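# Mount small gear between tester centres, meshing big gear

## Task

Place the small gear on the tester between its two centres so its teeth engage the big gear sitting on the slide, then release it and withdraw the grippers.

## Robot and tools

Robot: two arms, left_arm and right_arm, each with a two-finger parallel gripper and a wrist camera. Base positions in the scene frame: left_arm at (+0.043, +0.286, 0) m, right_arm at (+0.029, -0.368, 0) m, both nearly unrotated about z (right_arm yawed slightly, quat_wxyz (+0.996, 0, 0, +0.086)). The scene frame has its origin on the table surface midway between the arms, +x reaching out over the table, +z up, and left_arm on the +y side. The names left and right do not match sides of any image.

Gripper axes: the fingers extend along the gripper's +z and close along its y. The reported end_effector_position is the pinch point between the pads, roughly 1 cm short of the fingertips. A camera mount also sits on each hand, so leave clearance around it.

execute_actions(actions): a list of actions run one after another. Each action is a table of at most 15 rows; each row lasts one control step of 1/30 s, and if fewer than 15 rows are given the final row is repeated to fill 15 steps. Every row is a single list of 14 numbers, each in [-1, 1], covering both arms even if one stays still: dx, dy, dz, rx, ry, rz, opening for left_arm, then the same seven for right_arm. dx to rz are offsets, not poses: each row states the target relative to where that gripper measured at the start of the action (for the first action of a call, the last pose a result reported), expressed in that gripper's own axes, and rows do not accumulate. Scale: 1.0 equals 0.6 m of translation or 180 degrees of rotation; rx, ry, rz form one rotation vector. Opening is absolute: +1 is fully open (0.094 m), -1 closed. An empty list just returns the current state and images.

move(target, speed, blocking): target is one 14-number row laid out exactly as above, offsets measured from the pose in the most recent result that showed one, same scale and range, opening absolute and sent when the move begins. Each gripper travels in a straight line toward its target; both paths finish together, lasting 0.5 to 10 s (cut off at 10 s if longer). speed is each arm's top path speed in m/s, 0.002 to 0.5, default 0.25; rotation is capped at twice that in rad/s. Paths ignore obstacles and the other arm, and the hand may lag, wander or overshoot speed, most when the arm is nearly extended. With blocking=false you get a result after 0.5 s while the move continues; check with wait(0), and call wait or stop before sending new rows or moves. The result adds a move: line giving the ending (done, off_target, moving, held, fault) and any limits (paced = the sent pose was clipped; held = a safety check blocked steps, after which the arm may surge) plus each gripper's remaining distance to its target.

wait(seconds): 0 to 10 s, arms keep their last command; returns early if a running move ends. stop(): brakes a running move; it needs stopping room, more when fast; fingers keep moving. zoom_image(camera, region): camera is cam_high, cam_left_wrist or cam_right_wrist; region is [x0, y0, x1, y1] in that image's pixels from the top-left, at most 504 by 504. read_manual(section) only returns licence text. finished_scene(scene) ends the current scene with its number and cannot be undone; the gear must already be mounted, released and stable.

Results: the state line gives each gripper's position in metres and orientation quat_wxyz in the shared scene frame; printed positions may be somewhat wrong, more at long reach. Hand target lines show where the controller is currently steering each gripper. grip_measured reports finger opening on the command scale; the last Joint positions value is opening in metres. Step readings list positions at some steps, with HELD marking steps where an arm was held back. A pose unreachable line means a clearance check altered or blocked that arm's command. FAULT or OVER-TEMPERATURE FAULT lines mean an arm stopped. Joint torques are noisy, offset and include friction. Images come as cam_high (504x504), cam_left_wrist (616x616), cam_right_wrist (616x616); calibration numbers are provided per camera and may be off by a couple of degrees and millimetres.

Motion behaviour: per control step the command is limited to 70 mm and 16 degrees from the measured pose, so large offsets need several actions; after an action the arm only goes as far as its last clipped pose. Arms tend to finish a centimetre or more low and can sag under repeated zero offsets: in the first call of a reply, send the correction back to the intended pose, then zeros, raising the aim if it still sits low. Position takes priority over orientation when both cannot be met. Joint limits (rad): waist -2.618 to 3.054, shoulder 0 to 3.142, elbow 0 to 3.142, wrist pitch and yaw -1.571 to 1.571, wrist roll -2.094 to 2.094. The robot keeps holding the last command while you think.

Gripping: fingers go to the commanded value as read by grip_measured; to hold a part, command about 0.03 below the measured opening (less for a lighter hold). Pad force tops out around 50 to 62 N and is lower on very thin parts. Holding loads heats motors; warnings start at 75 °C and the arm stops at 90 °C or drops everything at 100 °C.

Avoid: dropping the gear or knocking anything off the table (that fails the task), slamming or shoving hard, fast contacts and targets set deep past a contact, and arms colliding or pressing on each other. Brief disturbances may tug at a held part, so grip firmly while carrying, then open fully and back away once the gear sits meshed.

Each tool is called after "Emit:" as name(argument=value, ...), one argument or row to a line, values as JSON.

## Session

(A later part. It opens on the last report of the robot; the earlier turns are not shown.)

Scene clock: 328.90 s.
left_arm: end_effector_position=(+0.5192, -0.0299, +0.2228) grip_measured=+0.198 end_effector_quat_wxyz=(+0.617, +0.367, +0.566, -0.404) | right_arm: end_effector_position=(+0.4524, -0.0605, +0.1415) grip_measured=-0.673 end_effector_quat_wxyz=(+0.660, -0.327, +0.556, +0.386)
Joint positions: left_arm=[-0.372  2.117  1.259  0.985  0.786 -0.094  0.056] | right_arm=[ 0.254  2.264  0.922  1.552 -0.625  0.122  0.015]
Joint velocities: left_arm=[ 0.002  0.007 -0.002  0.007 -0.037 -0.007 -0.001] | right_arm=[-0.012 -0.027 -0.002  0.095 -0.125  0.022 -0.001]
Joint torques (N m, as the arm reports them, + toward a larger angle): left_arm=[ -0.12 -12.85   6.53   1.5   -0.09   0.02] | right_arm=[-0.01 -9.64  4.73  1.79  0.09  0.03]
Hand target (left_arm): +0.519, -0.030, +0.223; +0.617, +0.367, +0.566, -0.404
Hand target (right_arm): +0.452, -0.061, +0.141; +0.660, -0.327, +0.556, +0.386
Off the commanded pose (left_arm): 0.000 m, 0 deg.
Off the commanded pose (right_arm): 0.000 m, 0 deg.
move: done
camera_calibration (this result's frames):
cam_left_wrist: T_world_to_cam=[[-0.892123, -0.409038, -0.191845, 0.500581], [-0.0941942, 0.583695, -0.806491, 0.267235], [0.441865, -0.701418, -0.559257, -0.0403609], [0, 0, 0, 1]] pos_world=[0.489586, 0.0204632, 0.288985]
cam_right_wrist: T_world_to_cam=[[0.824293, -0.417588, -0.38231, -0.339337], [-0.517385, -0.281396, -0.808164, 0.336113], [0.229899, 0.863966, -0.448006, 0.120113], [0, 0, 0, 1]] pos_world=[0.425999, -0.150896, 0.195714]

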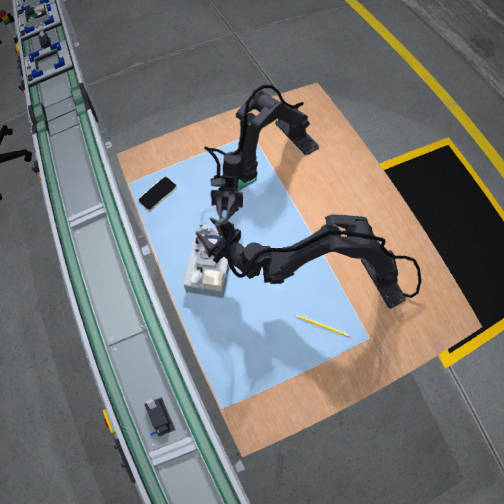

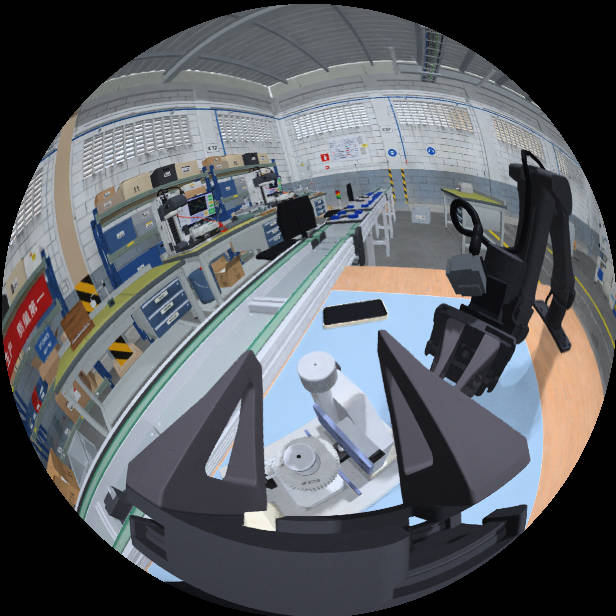

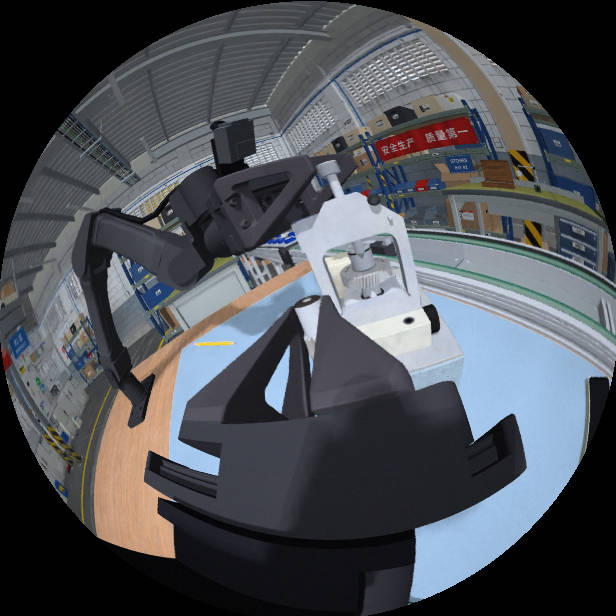

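Emit:
move(
  target=[0.012,0,0,0,0,0,0.2,-0.02,-0.065,0.05,0.03,-0.03,0,-0.71],
  speed=0.05,
)

Emit:
execute_actions(
  actions=[
    [[0,0,0,0,0,0,-0.75,0,0,0,0,0,0,-0.71]],
    [[-0.06,0,0,0,-0.04,0,-0.75,0,0,0,0,0,0,-0.71]],
    [[-0.1,0,0,0,-0.07,0.02,-0.75,0,0,0,0,0,0,-0.71]],
    [[-0.1,0,0,0,-0.06,0.02,-0.75,0,0,0,0,0,0,-0.71]],
  ],
)

Scene clock: 338.00 s.
left_arm: end_effector_position=(+0.5201, -0.0302, +0.2187) grip_measured=+0.198 end_effector_quat_wxyz=(+0.618, +0.367, +0.566, -0.404) | right_arm: end_effector_position=(+0.4930, -0.0577, +0.1497) grip_measured=-0.673 end_effector_quat_wxyz=(+0.690, -0.283, +0.550, +0.374)
Joint positions: left_arm=[-0.372  2.13   1.259  0.998  0.786 -0.094  0.056] | right_arm=[ 0.254  2.354  1.079  1.549 -0.53   0.163  0.015]
Joint velocities: left_arm=[ 0.007 -0.002  0.012  0.095 -0.051 -0.037  0.   ] | right_arm=[ 0.012 -0.002  0.007 -0.022 -0.037  0.051 -0.001]
Joint torques (N m, as the arm reports them, + toward a larger angle): left_arm=[ -0.18 -12.4    6.15   1.59  -0.07   0.02] | right_arm=[ 0.15 -9.95  7.78  1.76  0.28  0.11]
Hand target (left_arm): +0.520, -0.030, +0.216; +0.617, +0.367, +0.566, -0.404
Hand target (right_arm): +0.500, -0.056, +0.159; +0.700, -0.277, +0.542, +0.374
Off the commanded pose (left_arm): 0.003 m, 0 deg.
Off the commanded pose (right_arm): 0.011 m, 2 deg.
move: off_target (right_arm)
camera_calibration (this result's frames):
cam_left_wrist: T_world_to_cam=[[-0.891917, -0.409117, -0.192631, 0.500507], [-0.0933318, 0.583366, -0.806829, 0.263825], [0.442462, -0.701646, -0.558498, -0.0437628], [0, 0, 0, 1]] pos_world=[0.490397, 0.0201534, 0.284834]
cam_right_wrist: T_world_to_cam=[[0.793207, -0.458738, -0.400477, -0.352808], [-0.524832, -0.181476, -0.831635, 0.377479], [0.308825, 0.869843, -0.384709, 0.063997], [0, 0, 0, 1]] pos_world=[0.458199, -0.14901, 0.197254]

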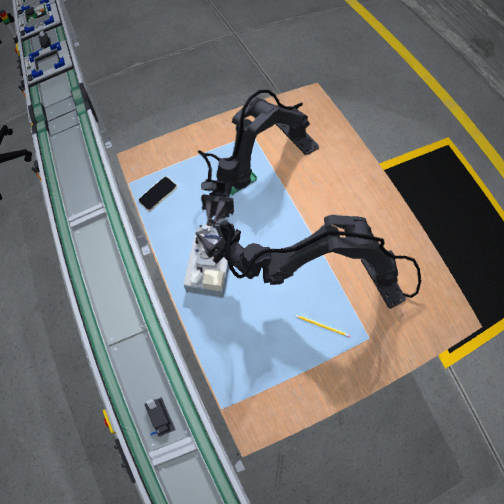

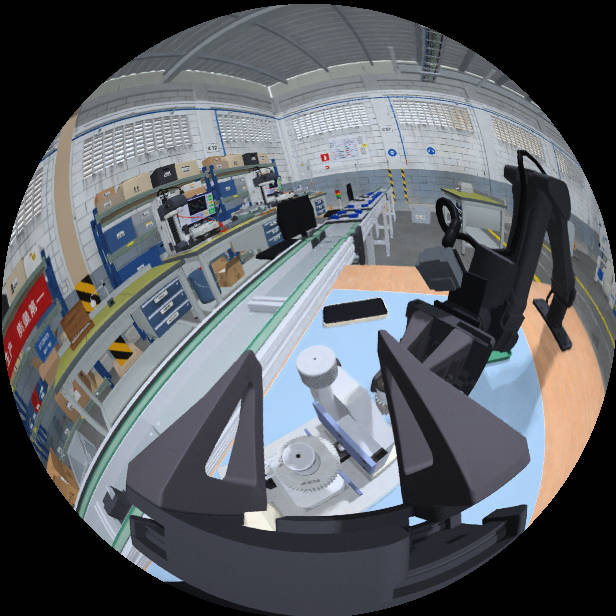

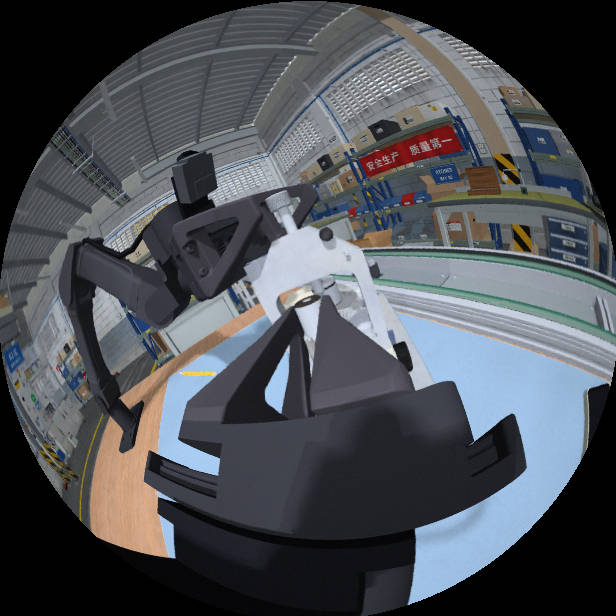

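Scene clock: 340.00 s.
left_arm: end_effector_position=(+0.5195, -0.0291, +0.2314) grip_measured=-0.692 end_effector_quat_wxyz=(+0.647, +0.312, +0.526, -0.455) | right_arm: end_effector_position=(+0.4930, -0.0578, +0.1497) grip_measured=-0.673 end_effector_quat_wxyz=(+0.690, -0.283, +0.551, +0.374)
Joint positions: left_arm=[-0.38   2.221  1.259  1.312  0.743 -0.32   0.014] | right_arm=[ 0.254  2.354  1.079  1.549 -0.53   0.163  0.015]
Joint velocities: left_arm=[-0.002  0.022  0.002 -0.022  0.066 -0.007 -0.   ] | right_arm=[ 0.022  0.017 -0.002 -0.007  0.066  0.037 -0.   ]
Joint torques (N m, as the arm reports them, + toward a larger angle): left_arm=[  0.86 -16.35   8.47   2.85  -0.47  -0.55] | right_arm=[  0.   -10.5    5.1    1.78   0.07   0.03]
Hand target (left_arm): +0.514, -0.016, +0.286; +0.699, +0.303, +0.461, -0.455
Hand target (right_arm): +0.493, -0.058, +0.150; +0.690, -0.283, +0.551, +0.374
Off the commanded pose (left_arm): 0.058 m, 10 deg.
Off the commanded pose (right_arm): 0.000 m, 0 deg.
Step readings (end_effector_position; steps 1 to 15: 1st action; 16 to 30: 2nd action; 31 to 45: 3rd action; 46 to 60: 4th action):
0: left_arm (+0.5201, -0.0302, +0.2187) | right_arm (+0.4930, -0.0577, +0.1497)
1: left_arm (+0.5201, -0.0302, +0.2187) | right_arm (+0.4930, -0.0578, +0.1497)
2: left_arm (+0.5199, -0.0303, +0.2188) | right_arm (+0.4930, -0.0578, +0.1497)
4: left_arm (+0.5195, -0.0304, +0.2206) | right_arm (+0.4930, -0.0578, +0.1497)
8: left_arm (+0.5198, -0.0304, +0.2209) | right_arm (+0.4930, -0.0578, +0.1497)
15: left_arm (+0.5198, -0.0304, +0.2209) | right_arm (+0.4930, -0.0578, +0.1497)
16: left_arm (+0.5197, -0.0302, +0.2230) | right_arm (+0.4930, -0.0578, +0.1497)
17: left_arm (+0.5197, -0.0302, +0.2231) | right_arm (+0.4930, -0.0578, +0.1497)
19: left_arm (+0.5198, -0.0303, +0.2233) | right_arm (+0.4930, -0.0578, +0.1497)
23: left_arm (+0.5198, -0.0303, +0.2238) | right_arm (+0.4930, -0.0578, +0.1497)
30: left_arm (+0.5197, -0.0302, +0.2241) | right_arm (+0.4930, -0.0578, +0.1497)
31: left_arm (+0.5196, -0.0299, +0.2263) | right_arm (+0.4930, -0.0578, +0.1497)
32: left_arm (+0.5195, -0.0298, +0.2283) | right_arm (+0.4930, -0.0578, +0.1497)
34: left_arm (+0.5196, -0.0297, +0.2291) | right_arm (+0.4930, -0.0578, +0.1497)
38: left_arm (+0.5195, -0.0297, +0.2295) | right_arm (+0.4930, -0.0578, +0.1497)
45: left_arm (+0.5195, -0.0296, +0.2296) | right_arm (+0.4930, -0.0578, +0.1497)
46: left_arm (+0.5195, -0.0293, +0.2302) | right_arm (+0.4930, -0.0578, +0.1497)
47: left_arm (+0.5195, -0.0293, +0.2308) | right_arm (+0.4930, -0.0578, +0.1497)
49: left_arm (+0.5194, -0.0293, +0.2311) | right_arm (+0.4930, -0.0578, +0.1497)
53: left_arm (+0.5194, -0.0293, +0.2311) | right_arm (+0.4930, -0.0578, +0.1497)
60: end_effector_position above
camera_calibration (this result's frames):
cam_left_wrist: T_world_to_cam=[[-0.894216, -0.432118, -0.116837, 0.485854], [-0.0901354, 0.429481, -0.898566, 0.288445], [0.438467, -0.792981, -0.422998, -0.0675807], [0, 0, 0, 1]] pos_world=[0.49009, 0.0324747, 0.287366]
cam_right_wrist: T_world_to_cam=[[0.793022, -0.458991, -0.400554, -0.352777], [-0.524934, -0.181205, -0.83163, 0.377574], [0.309128, 0.869765, -0.38464, 0.0638543], [0, 0, 0, 1]] pos_world=[0.458222, -0.149041, 0.197256]

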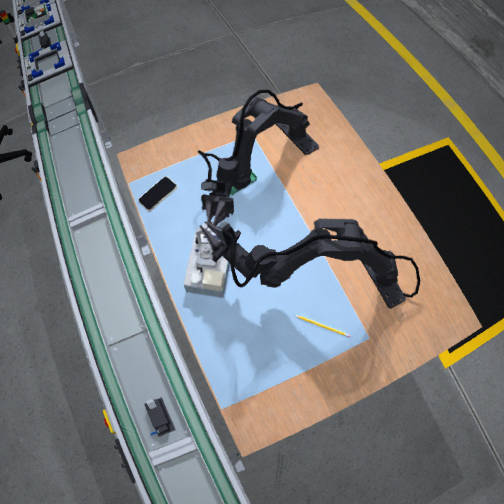

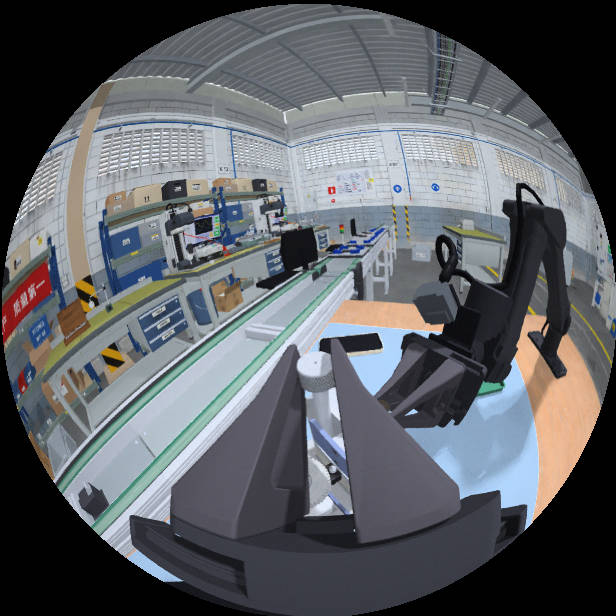

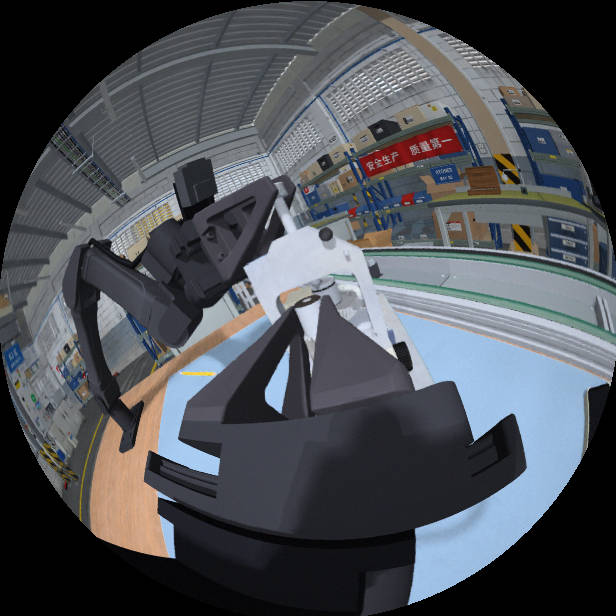

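Emit:
execute_actions(
  actions=[
    [[-0.13,-0.01,0.035,0,-0.05,0.04,-0.75,0,0,0,0,0,0,-0.71]],
    [[-0.13,-0.01,0.035,0,-0.05,0.04,-0.75,0,0,0,0,0,0,-0.71]],
    [[-0.12,-0.01,0.035,0,-0.05,0.04,-0.75,-0.005,0.001,0.04,0,-0.01,0,-0.71]],
    [[-0.12,-0.01,0.035,0,-0.05,0.04,-0.75,-0.005,0.001,0.04,0,-0.01,0,-0.71]],
  ],
)

Scene clock: 351.70 s.
left_arm: end_effector_position=(+0.5197, -0.0303, +0.2398) grip_measured=-0.692 end_effector_quat_wxyz=(+0.655, +0.321, +0.526, -0.437) | right_arm: end_effector_position=(+0.5072, -0.0287, +0.1472) grip_measured=-0.673 end_effector_quat_wxyz=(+0.689, -0.281, +0.549, +0.380)
Joint positions: left_arm=[-0.385  2.186  1.259  1.255  0.73  -0.266  0.014] | right_arm=[ 0.3    2.42   1.212  1.482 -0.49   0.163  0.015]
Joint velocities: left_arm=[ 0.002 -0.002 -0.002  0.007 -0.051  0.022  0.   ] | right_arm=[-0.012 -0.007  0.002  0.022  0.007  0.007 -0.001]
Joint torques (N m, as the arm reports them, + toward a larger angle): left_arm=[ -1.59 -18.95  11.04   2.24  -0.89  -0.07] | right_arm=[  0.39 -10.91   8.11   1.74   0.2    0.09]
Hand target (left_arm): +0.510, -0.031, +0.313; +0.718, +0.315, +0.452, -0.426
Hand target (right_arm): +0.512, -0.024, +0.158; +0.699, -0.276, +0.538, +0.382
Off the commanded pose (left_arm): 0.075 m, 11 deg.
Off the commanded pose (right_arm): 0.012 m, 2 deg.
Step readings (end_effector_position; steps 1 to 15: 1st action; 16 to 30: 2nd action; 31 to 45: 3rd action; 46 to 60: 4th action):
0: left_arm (+0.5194, -0.0292, +0.2315) | right_arm (+0.4930, -0.0578, +0.1497)
1: left_arm (+0.5194, -0.0301, +0.2318) | right_arm (+0.4930, -0.0578, +0.1497)
2: left_arm (+0.5195, -0.0301, +0.2331) | right_arm (+0.4930, -0.0578, +0.1497)
4: left_arm (+0.5194, -0.0299, +0.2363) | right_arm (+0.4930, -0.0578, +0.1497)
8: left_arm (+0.5196, -0.0300, +0.2373) | right_arm (+0.4930, -0.0578, +0.1497)
15: left_arm (+0.5196, -0.0300, +0.2372) | right_arm (+0.4930, -0.0578, +0.1497)
16: left_arm (+0.5195, -0.0301, +0.2379) | right_arm (+0.4930, -0.0578, +0.1497)
17: left_arm (+0.5196, -0.0301, +0.2381) | right_arm (+0.4930, -0.0578, +0.1497)
19: left_arm (+0.5195, -0.0301, +0.2397) | right_arm (+0.4930, -0.0578, +0.1497)
23: left_arm (+0.5197, -0.0301, +0.2402) | right_arm (+0.4930, -0.0578, +0.1497)
30: left_arm (+0.5197, -0.0301, +0.2402) | right_arm (+0.4930, -0.0578, +0.1497)
31: left_arm (+0.5197, -0.0303, +0.2400) | right_arm (+0.4941, -0.0567, +0.1501)
32: left_arm (+0.5197, -0.0303, +0.2399) | right_arm (+0.4968, -0.0544, +0.1509)
34: left_arm (+0.5197, -0.0303, +0.2399) | right_arm (+0.4998, -0.0491, +0.1515)
38: left_arm (+0.5197, -0.0303, +0.2399) | right_arm (+0.4992, -0.0431, +0.1505)
45: left_arm (+0.5197, -0.0303, +0.2399) | right_arm (+0.4999, -0.0430, +0.1487)
46: left_arm (+0.5197, -0.0303, +0.2399) | right_arm (+0.5011, -0.0418, +0.1494)
47: left_arm (+0.5197, -0.0303, +0.2399) | right_arm (+0.5039, -0.0396, +0.1501)
49: left_arm (+0.5197, -0.0303, +0.2399) | right_arm (+0.5069, -0.0344, +0.1504)
53: left_arm (+0.5197, -0.0303, +0.2398) | right_arm (+0.5065, -0.0287, +0.1486)
60: end_effector_position above
camera_calibration (this result's frames):
cam_left_wrist: T_world_to_cam=[[-0.881584, -0.447028, -0.151576, 0.487794], [-0.075768, 0.450967, -0.889319, 0.287548], [0.465906, -0.772525, -0.431436, -0.0766596], [0, 0, 0, 1]] pos_world=[0.487535, 0.0291611, 0.296586]
cam_right_wrist: T_world_to_cam=[[0.79502, -0.448561, -0.408334, -0.351199], [-0.526845, -0.176994, -0.831328, 0.389311], [0.300628, 0.876052, -0.377036, 0.036579], [0, 0, 0, 1]] pos_world=[0.47332, -0.120673, 0.194031]

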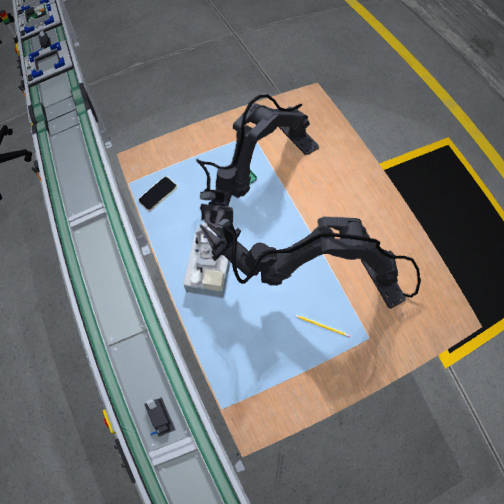

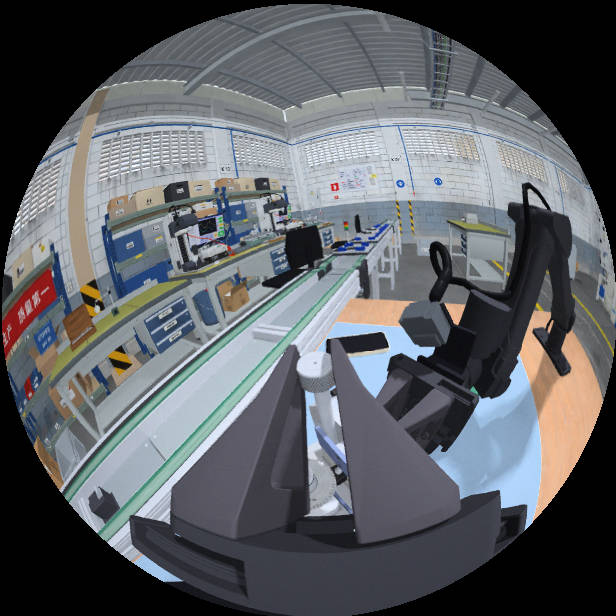

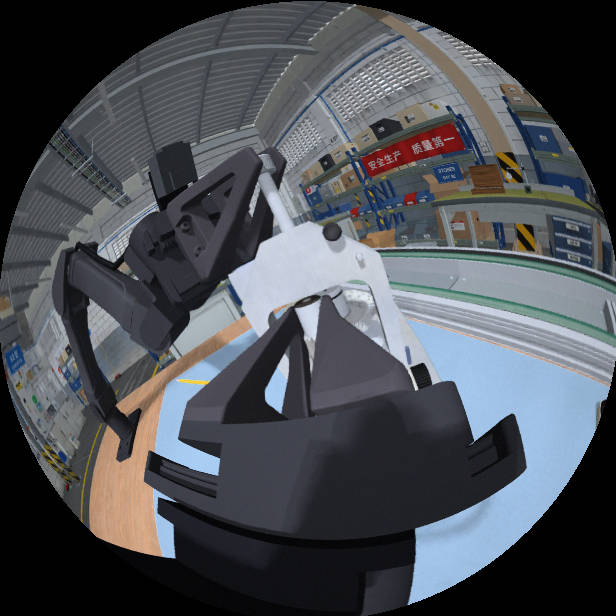

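Emit:
execute_actions(
  actions=[
    [[-0.12,-0.01,0.035,0,-0.05,0.04,-0.75,-0.007,-0.013,0.037,0,-0.01,-0.01,-0.71]],
    [[-0.12,-0.01,0.035,0,-0.05,0.04,-0.75,0,0,0,0,0,0,-0.71]],
  ],
)

Scene clock: 360.37 s.
left_arm: end_effector_position=(+0.5196, -0.0305, +0.2405) grip_measured=-0.692 end_effector_quat_wxyz=(+0.656, +0.322, +0.526, -0.435) | right_arm: end_effector_position=(+0.5210, -0.0223, +0.1445) grip_measured=-0.673 end_effector_quat_wxyz=(+0.692, -0.282, +0.547, +0.376)
Joint positions: left_arm=[-0.385  2.183  1.259  1.249  0.73  -0.258  0.014] | right_arm=[ 0.3    2.463  1.293  1.447 -0.486  0.154  0.015]
Joint velocities: left_arm=[-0.007  0.017 -0.012 -0.125 -0.007 -0.11  -0.   ] | right_arm=[ 0.027  0.007 -0.007 -0.051  0.022  0.051  0.   ]
Joint torques (N m, as the arm reports them, + toward a larger angle): left_arm=[ -1.7  -18.85  11.02   2.24  -0.87  -0.04] | right_arm=[  0.12 -11.67   5.61   1.77   0.07   0.02]
Hand target (left_arm): +0.510, -0.031, +0.313; +0.719, +0.318, +0.451, -0.422
Hand target (right_arm): +0.521, -0.022, +0.144; +0.692, -0.282, +0.547, +0.376
Off the commanded pose (left_arm): 0.075 m, 11 deg.
Off the commanded pose (right_arm): 0.000 m, 0 deg.
Step readings (end_effector_position; steps 1 to 15: 1st action; 16 to 30: 2nd action):
0: left_arm (+0.5197, -0.0303, +0.2398) | right_arm (+0.5074, -0.0287, +0.1470)
1: left_arm (+0.5197, -0.0303, +0.2398) | right_arm (+0.5090, -0.0278, +0.1478)
2: left_arm (+0.5197, -0.0303, +0.2398) | right_arm (+0.5126, -0.0260, +0.1487)
4: left_arm (+0.5196, -0.0303, +0.2407) | right_arm (+0.5175, -0.0236, +0.1462)
8: left_arm (+0.5196, -0.0304, +0.2407) | right_arm (+0.5206, -0.0224, +0.1442)
15: left_arm (+0.5196, -0.0304, +0.2407) | right_arm (+0.5210, -0.0223, +0.1445)
16: left_arm (+0.5196, -0.0305, +0.2406) | right_arm (+0.5210, -0.0223, +0.1445)
17: left_arm (+0.5196, -0.0305, +0.2405) | right_arm (+0.5210, -0.0223, +0.1445)
19: left_arm (+0.5196, -0.0305, +0.2405) | right_arm (+0.5210, -0.0223, +0.1445)
23: left_arm (+0.5196, -0.0305, +0.2405) | right_arm (+0.5210, -0.0223, +0.1445)
30: end_effector_position above
camera_calibration (this result's frames):
cam_left_wrist: T_world_to_cam=[[-0.88013, -0.448002, -0.157055, 0.488297], [-0.0728617, 0.454383, -0.887821, 0.286457], [0.469109, -0.769955, -0.432558, -0.0777503], [0, 0, 0, 1]] pos_world=[0.487109, 0.0287323, 0.29738]
cam_right_wrist: T_world_to_cam=[[0.795789, -0.454707, -0.399953, -0.362227], [-0.520549, -0.176162, -0.835461, 0.392766], [0.309433, 0.873045, -0.376886, 0.0211888], [0, 0, 0, 1]] pos_world=[0.486154, -0.114015, 0.191253]

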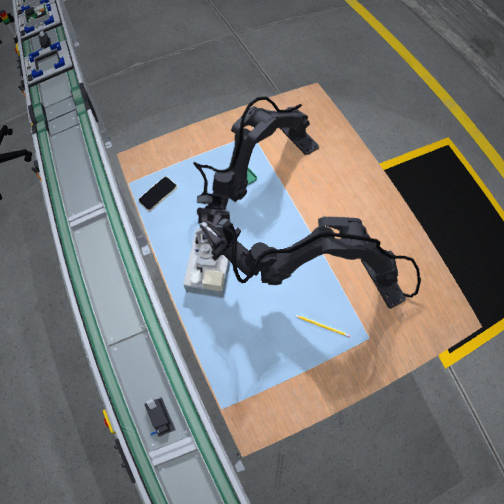

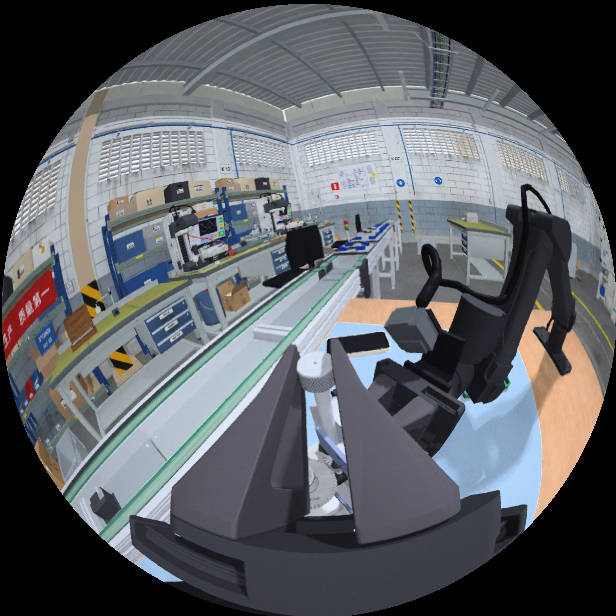

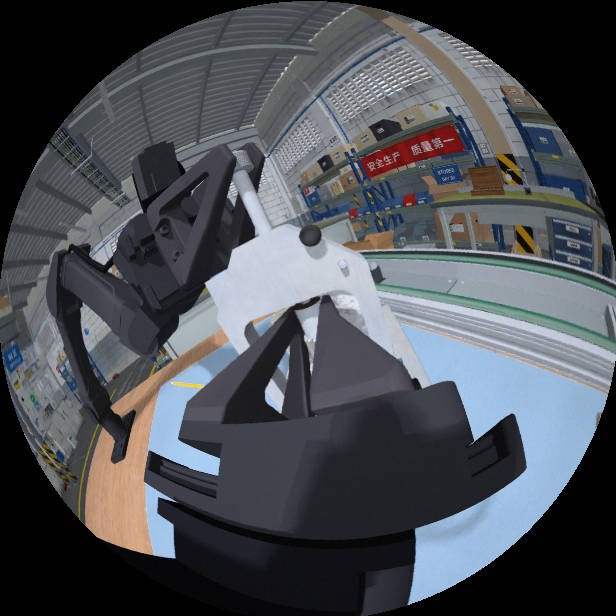

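Lower the knob, release (stay open), go look.

Emit:
execute_actions(
  actions=[
    [[-0.06,0,0.015,0,-0.025,0.02,-0.75,0,0,0,0,0,0,-0.71]],
    [[-0.02,0,0,0,0,0,-0.75,0,0,0,0,0,0,-0.71]],
    [[0,0,0,0,0,0,-0.75,0,0,0,0,0,0,-0.71]],
    [[0,0,0,0,0,0,0.2,0,0,0,0,0,0,-0.71]],
  ],
)

Emit:
move(
  target=[-0.04,0.01,-0.21,0,0.07,0.02,0.2,0,0,0,0,0,0,-0.71],
  speed=0.12,
)

Emit:
move(
  target=[0.19,0,0,0,0,0,-1,0,0,0,0,0,0,-0.71],
  speed=0.12,
)

Emit:
zoom_image(
  camera="cam_left_wrist",
  region=[220, 100, 420, 300],
)

Scene clock: 373.60 s.
left_arm: end_effector_position=(+0.5194, -0.0307, +0.2337) grip_measured=+0.198 end_effector_quat_wxyz=(+0.644, +0.332, +0.536, -0.434) | right_arm: end_effector_position=(+0.5211, -0.0222, +0.1439) grip_measured=-0.673 end_effector_quat_wxyz=(+0.691, -0.282, +0.548, +0.376)
Joint positions: left_arm=[-0.381  2.177  1.258  1.204  0.753 -0.237  0.056] | right_arm=[ 0.3    2.463  1.293  1.445 -0.486  0.154  0.015]
Joint velocities: left_arm=[ 0.002  0.002 -0.007 -0.022 -0.095 -0.066  0.001] | right_arm=[-0.012  0.012  0.007  0.037  0.066 -0.022 -0.001]
Joint torques (N m, as the arm reports them, + toward a larger angle): left_arm=[ -0.1  -12.88   6.41   1.41  -0.13   0.01] | right_arm=[  0.   -11.69   5.63   1.76   0.07   0.02]
Hand target (left_arm): +0.519, -0.031, +0.234; +0.644, +0.332, +0.536, -0.434
Hand target (right_arm): +0.521, -0.022, +0.144; +0.691, -0.282, +0.548, +0.376
Off the commanded pose (left_arm): 0.000 m, 0 deg.
Off the commanded pose (right_arm): 0.000 m, 0 deg.
Step readings (end_effector_position; steps 1 to 15: 1st action; 16 to 30: 2nd action; 31 to 45: 3rd action; 46 to 60: 4th action):
0: left_arm (+0.5196, -0.0305, +0.2405) | right_arm (+0.5210, -0.0223, +0.1445)
1: left_arm (+0.5196, -0.0306, +0.2396) | right_arm (+0.5210, -0.0223, +0.1445)
2: left_arm (+0.5195, -0.0307, +0.2385) | right_arm (+0.5210, -0.0223, +0.1445)
4: left_arm (+0.5195, -0.0307, +0.2368) | right_arm (+0.5210, -0.0223, +0.1445)
8: left_arm (+0.5196, -0.0306, +0.2364) | right_arm (+0.5210, -0.0223, +0.1445)
15: left_arm (+0.5196, -0.0306, +0.2364) | right_arm (+0.5210, -0.0223, +0.1445)
16: left_arm (+0.5197, -0.0306, +0.2346) | right_arm (+0.5210, -0.0223, +0.1442)
17: left_arm (+0.5196, -0.0304, +0.2336) | right_arm (+0.5211, -0.0223, +0.1441)
19: left_arm (+0.5196, -0.0305, +0.2339) | right_arm (+0.5211, -0.0222, +0.1439)
23: left_arm (+0.5195, -0.0306, +0.2336) | right_arm (+0.5211, -0.0222, +0.1439)
30: left_arm (+0.5195, -0.0307, +0.2337) | right_arm (+0.5211, -0.0222, +0.1439)
31: left_arm (+0.5195, -0.0307, +0.2337) | right_arm (+0.5211, -0.0222, +0.1439)
32: left_arm (+0.5194, -0.0307, +0.2337) | right_arm (+0.5211, -0.0222, +0.1439)
34: left_arm (+0.5194, -0.0307, +0.2337) | right_arm (+0.5211, -0.0222, +0.1439)
38: left_arm (+0.5194, -0.0307, +0.2337) | right_arm (+0.5211, -0.0222, +0.1439)
45: left_arm (+0.5194, -0.0307, +0.2337) | right_arm (+0.5211, -0.0222, +0.1439)
46: left_arm (+0.5194, -0.0307, +0.2337) | right_arm (+0.5211, -0.0222, +0.1439)
47: left_arm (+0.5194, -0.0307, +0.2337) | right_arm (+0.5211, -0.0222, +0.1439)
49: left_arm (+0.5194, -0.0307, +0.2337) | right_arm (+0.5211, -0.0222, +0.1439)
53: left_arm (+0.5194, -0.0307, +0.2337) | right_arm (+0.5211, -0.0222, +0.1439)
60: end_effector_position above
camera_calibration (this result's frames):
cam_left_wrist: T_world_to_cam=[[-0.888182, -0.432226, -0.155927, 0.491359], [-0.0811318, 0.481535, -0.872664, 0.282056], [0.452272, -0.762434, -0.462758, -0.0647741], [0, 0, 0, 1]] pos_world=[0.488596, 0.0271729, 0.292781]
cam_right_wrist: T_world_to_cam=[[0.795207, -0.454683, -0.401134, -0.361955], [-0.522326, -0.177712, -0.834022, 0.392994], [0.307929, 0.872744, -0.378811, 0.0218689], [0, 0, 0, 1]] pos_world=[0.486366, -0.113821, 0.190857]

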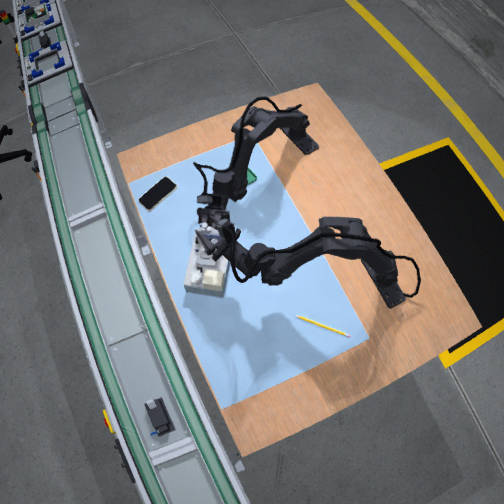

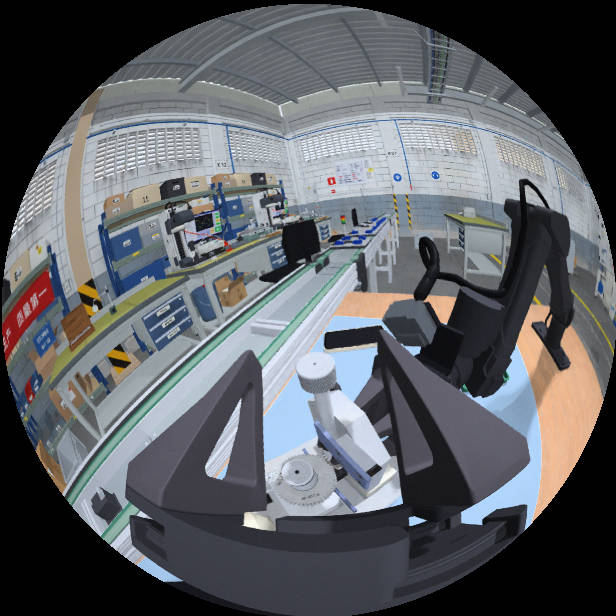

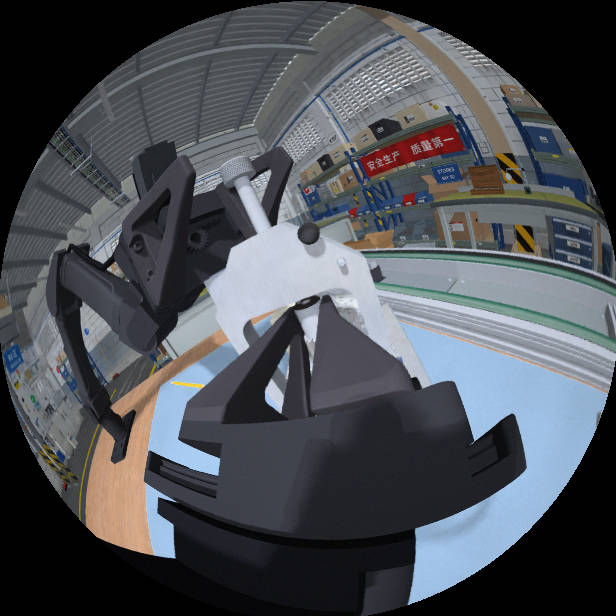

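Scene clock: 375.33 s.
left_arm: end_effector_position=(+0.4787, +0.0876, +0.2288) grip_measured=+0.198 end_effector_quat_wxyz=(+0.598, +0.390, +0.593, -0.373) | right_arm: end_effector_position=(+0.5211, -0.0222, +0.1439) grip_measured=-0.673 end_effector_quat_wxyz=(+0.691, -0.282, +0.548, +0.376)
Joint positions: left_arm=[-0.11   1.82   0.975  0.831  1.037  0.035  0.056] | right_arm=[ 0.3    2.463  1.293  1.445 -0.486  0.154  0.015]
Joint velocities: left_arm=[ 0.002  0.012  0.002  0.051  0.022 -0.022  0.   ] | right_arm=[-0.002  0.017  0.002 -0.037 -0.007  0.037  0.   ]
Joint torques (N m, as the arm reports them, + toward a larger angle): left_arm=[  0.25 -11.85   5.34   1.29   0.12   0.08] | right_arm=[  0.07 -11.67   5.56   1.79   0.08   0.  ]
Hand target (left_arm): +0.474, +0.089, +0.230; +0.595, +0.392, +0.593, -0.374
Hand target (right_arm): +0.521, -0.022, +0.144; +0.691, -0.282, +0.548, +0.376
Off the commanded pose (left_arm): 0.006 m, 1 deg.
Off the commanded pose (right_arm): 0.000 m, 0 deg.
move: done
camera_calibration (this result's frames):
cam_left_wrist: T_world_to_cam=[[-0.88852, -0.40303, -0.219315, 0.517641], [-0.115416, 0.658925, -0.743301, 0.188804], [0.444085, -0.635125, -0.631984, 0.0731331], [0, 0, 0, 1]] pos_world=[0.449248, 0.130666, 0.300084]
cam_right_wrist: T_world_to_cam=[[0.795207, -0.454683, -0.401134, -0.361955], [-0.522326, -0.177712, -0.834022, 0.392994], [0.307929, 0.872744, -0.378811, 0.0218689], [0, 0, 0, 1]] pos_world=[0.486366, -0.113821, 0.190857]

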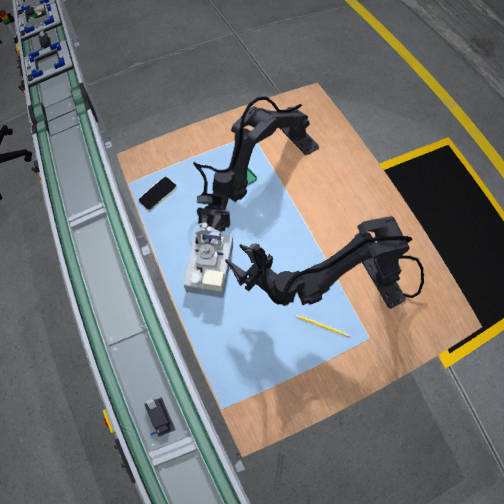

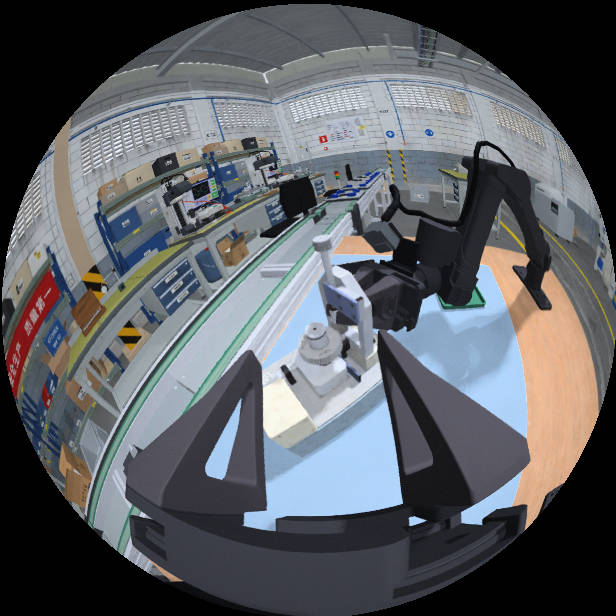

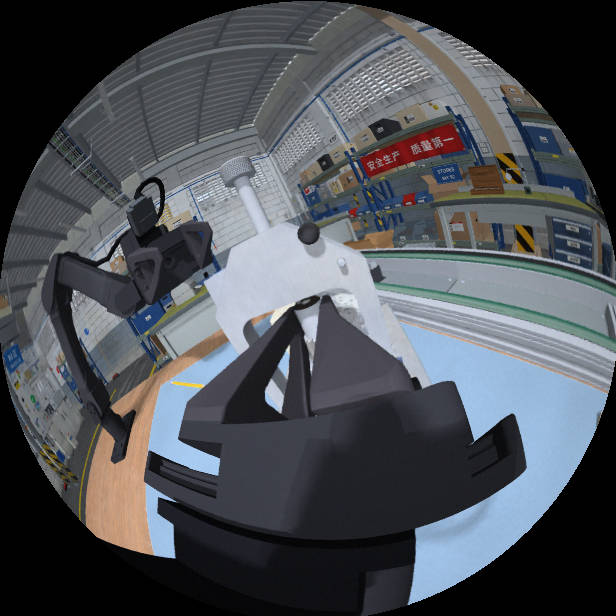

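Scene clock: 376.90 s.
left_arm: end_effector_position=(+0.4867, +0.0868, +0.1208) grip_measured=-0.977 end_effector_quat_wxyz=(+0.602, +0.394, +0.588, -0.369) | right_arm: end_effector_position=(+0.5211, -0.0222, +0.1439) grip_measured=-0.673 end_effector_quat_wxyz=(+0.691, -0.282, +0.548, +0.376)
Joint positions: left_arm=[-0.11   2.171  0.909  1.258  1.037  0.043  0.001] | right_arm=[ 0.3    2.463  1.293  1.445 -0.486  0.154  0.015]
Joint velocities: left_arm=[-0.012  0.002 -0.017 -0.022 -0.037 -0.007 -0.002] | right_arm=[-0.007  0.017  0.002 -0.022  0.066 -0.007 -0.   ]
Joint torques (N m, as the arm reports them, + toward a larger angle): left_arm=[  0.59 -11.31   3.37   1.5    0.08  -0.09] | right_arm=[  0.07 -11.64   5.56   1.77   0.07   0.02]
Hand target (left_arm): +0.483, +0.090, +0.116; +0.598, +0.390, +0.593, -0.373
Hand target (right_arm): +0.521, -0.022, +0.144; +0.691, -0.282, +0.548, +0.376
Off the commanded pose (left_arm): 0.009 m, 1 deg.
Off the commanded pose (right_arm): 0.000 m, 0 deg.
move: done
camera_calibration (this result's frames):
cam_left_wrist: T_world_to_cam=[[-0.884628, -0.402516, -0.235401, 0.500749], [-0.102622, 0.660511, -0.74377, 0.103666], [0.454865, -0.633803, -0.625613, -0.00536834], [0, 0, 0, 1]] pos_world=[0.456057, 0.129685, 0.191622]
cam_right_wrist: T_world_to_cam=[[0.795207, -0.454683, -0.401134, -0.361955], [-0.522326, -0.177712, -0.834022, 0.392994], [0.307929, 0.872744, -0.378811, 0.0218689], [0, 0, 0, 1]] pos_world=[0.486366, -0.113821, 0.190857]

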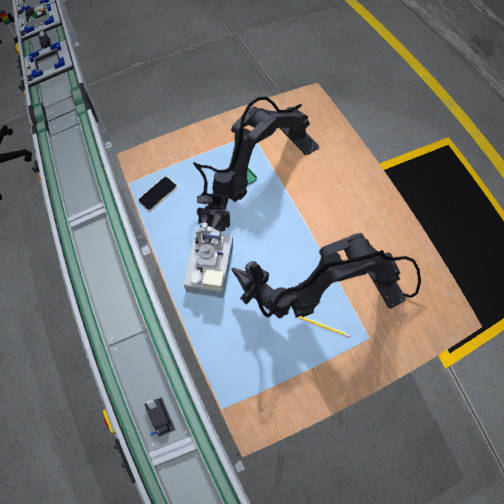

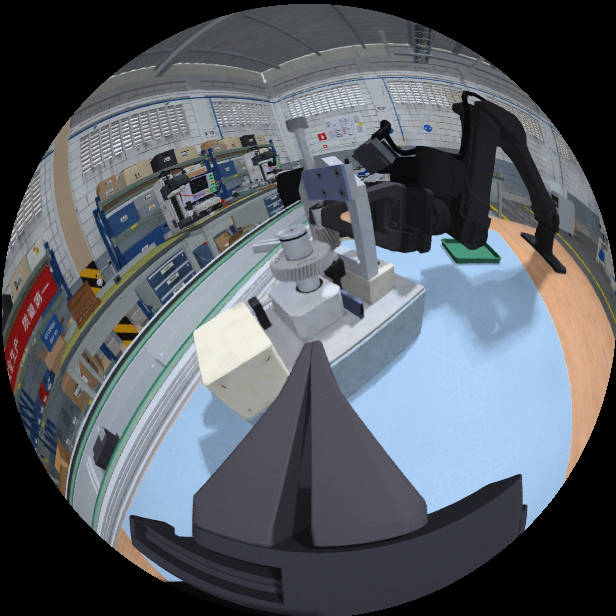

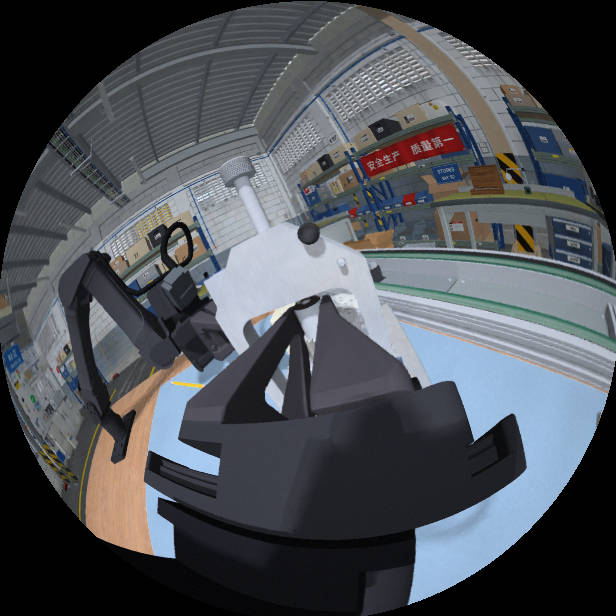

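Region (220, 100, 420, 300) of cam_left_wrist's 616x616 image, scaled by 2.520, with more detail than that image has.

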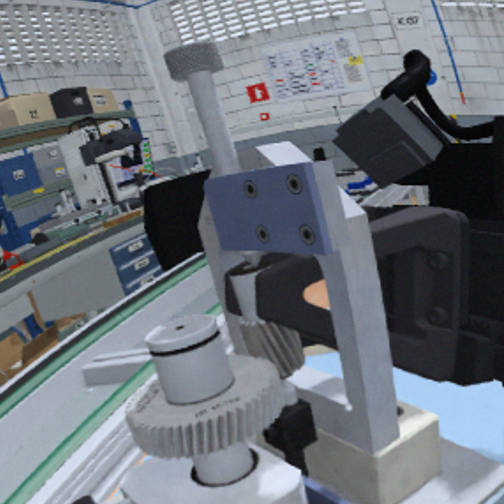

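Well aligned. Lower slowly.

Emit:
move(
  target=[0,0,0,0,0,0,-1,0.012,0,-0.001,0,0,0,-0.71],
  speed=0.01,
)

Emit:
zoom_image(
  camera="cam_left_wrist",
  region=[260, 160, 400, 300],
)

Emit:
zoom_image(
  camera="cam_right_wrist",
  region=[240, 240, 380, 380],
)

Scene clock: 385.70 s.
left_arm: end_effector_position=(+0.4867, +0.0868, +0.1212) grip_measured=-0.977 end_effector_quat_wxyz=(+0.603, +0.394, +0.587, -0.369) | right_arm: end_effector_position=(+0.5205, -0.0229, +0.1430) grip_measured=-0.673 end_effector_quat_wxyz=(+0.695, -0.281, +0.545, +0.376)
Joint positions: left_arm=[-0.11   2.171  0.909  1.261  1.037  0.043  0.001] | right_arm=[ 0.3    2.472  1.293  1.464 -0.484  0.154  0.015]
Joint velocities: left_arm=[ 0.012  0.007 -0.007  0.007 -0.007 -0.037  0.001] | right_arm=[ 0.002  0.002 -0.012  0.11  -0.037 -0.037 -0.   ]
Joint torques (N m, as the arm reports them, + toward a larger angle): left_arm=[  0.04 -11.34   4.75   1.4    0.     0.  ] | right_arm=[  0.25 -10.6    6.19   1.73   0.08   0.  ]
Hand target (left_arm): +0.487, +0.087, +0.121; +0.602, +0.394, +0.588, -0.369
Hand target (right_arm): +0.521, -0.021, +0.137; +0.691, -0.282, +0.548, +0.376
Off the commanded pose (left_arm): 0.000 m, 0 deg.
Off the commanded pose (right_arm): 0.007 m, 1 deg.
move: done
camera_calibration (this result's frames):
cam_left_wrist: T_world_to_cam=[[-0.884, -0.402581, -0.237639, 0.500823], [-0.100645, 0.660306, -0.744222, 0.103097], [0.456524, -0.633975, -0.624229, -0.00606072], [0, 0, 0, 1]] pos_world=[0.45587, 0.129704, 0.191959]
cam_right_wrist: T_world_to_cam=[[0.797617, -0.454414, -0.396629, -0.364096], [-0.515559, -0.17233, -0.839346, 0.389213], [0.313059, 0.873963, -0.37173, 0.0186229], [0, 0, 0, 1]] pos_world=[0.485241, -0.114653, 0.189196]

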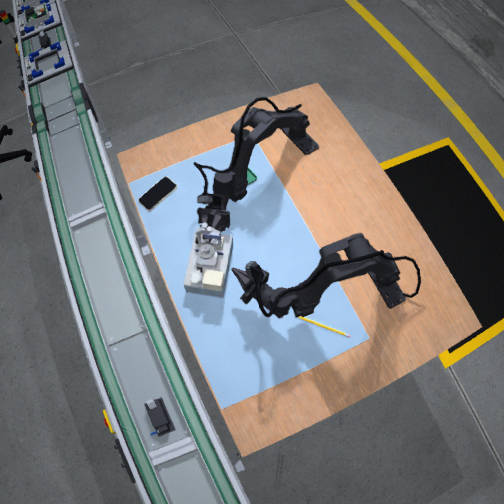

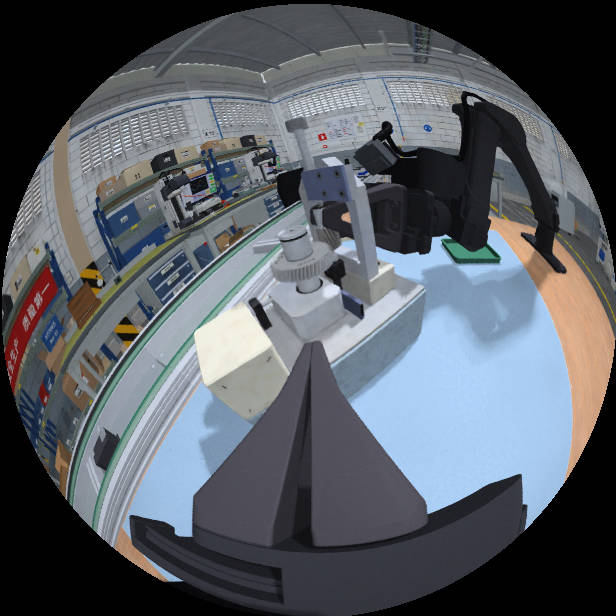

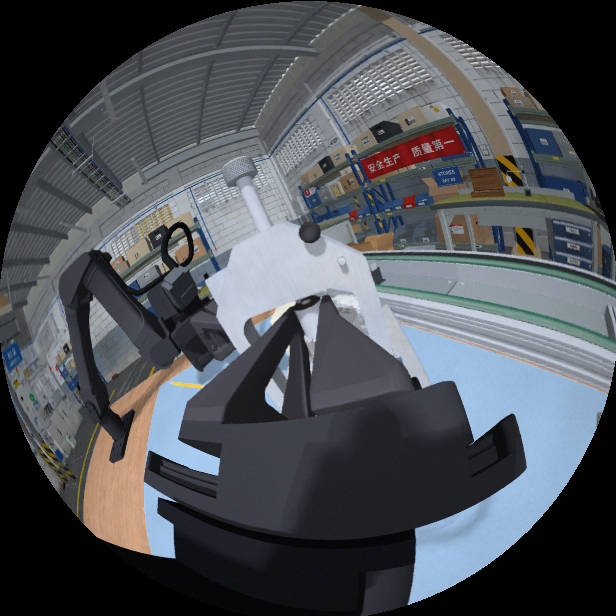

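Region (260, 160, 400, 300) of cam_left_wrist's 616x616 image, scaled by 3.600, with more detail than that image has.

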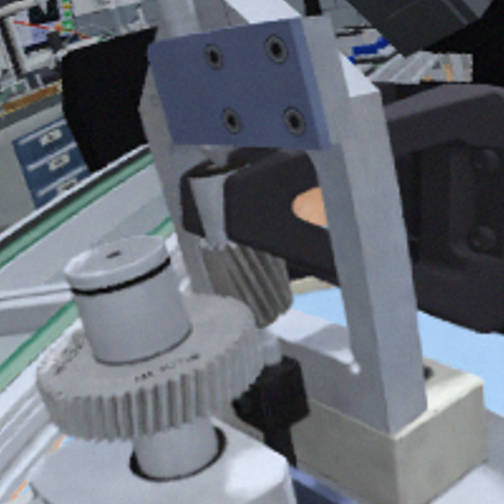

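Region (240, 240, 380, 380) of cam_right_wrist's 616x616 image, scaled by 3.600, with more detail than that image has.

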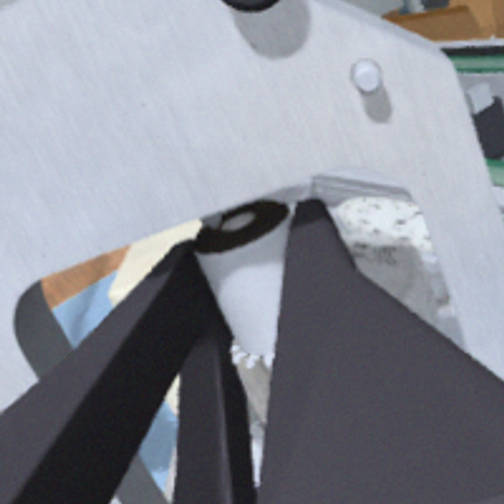

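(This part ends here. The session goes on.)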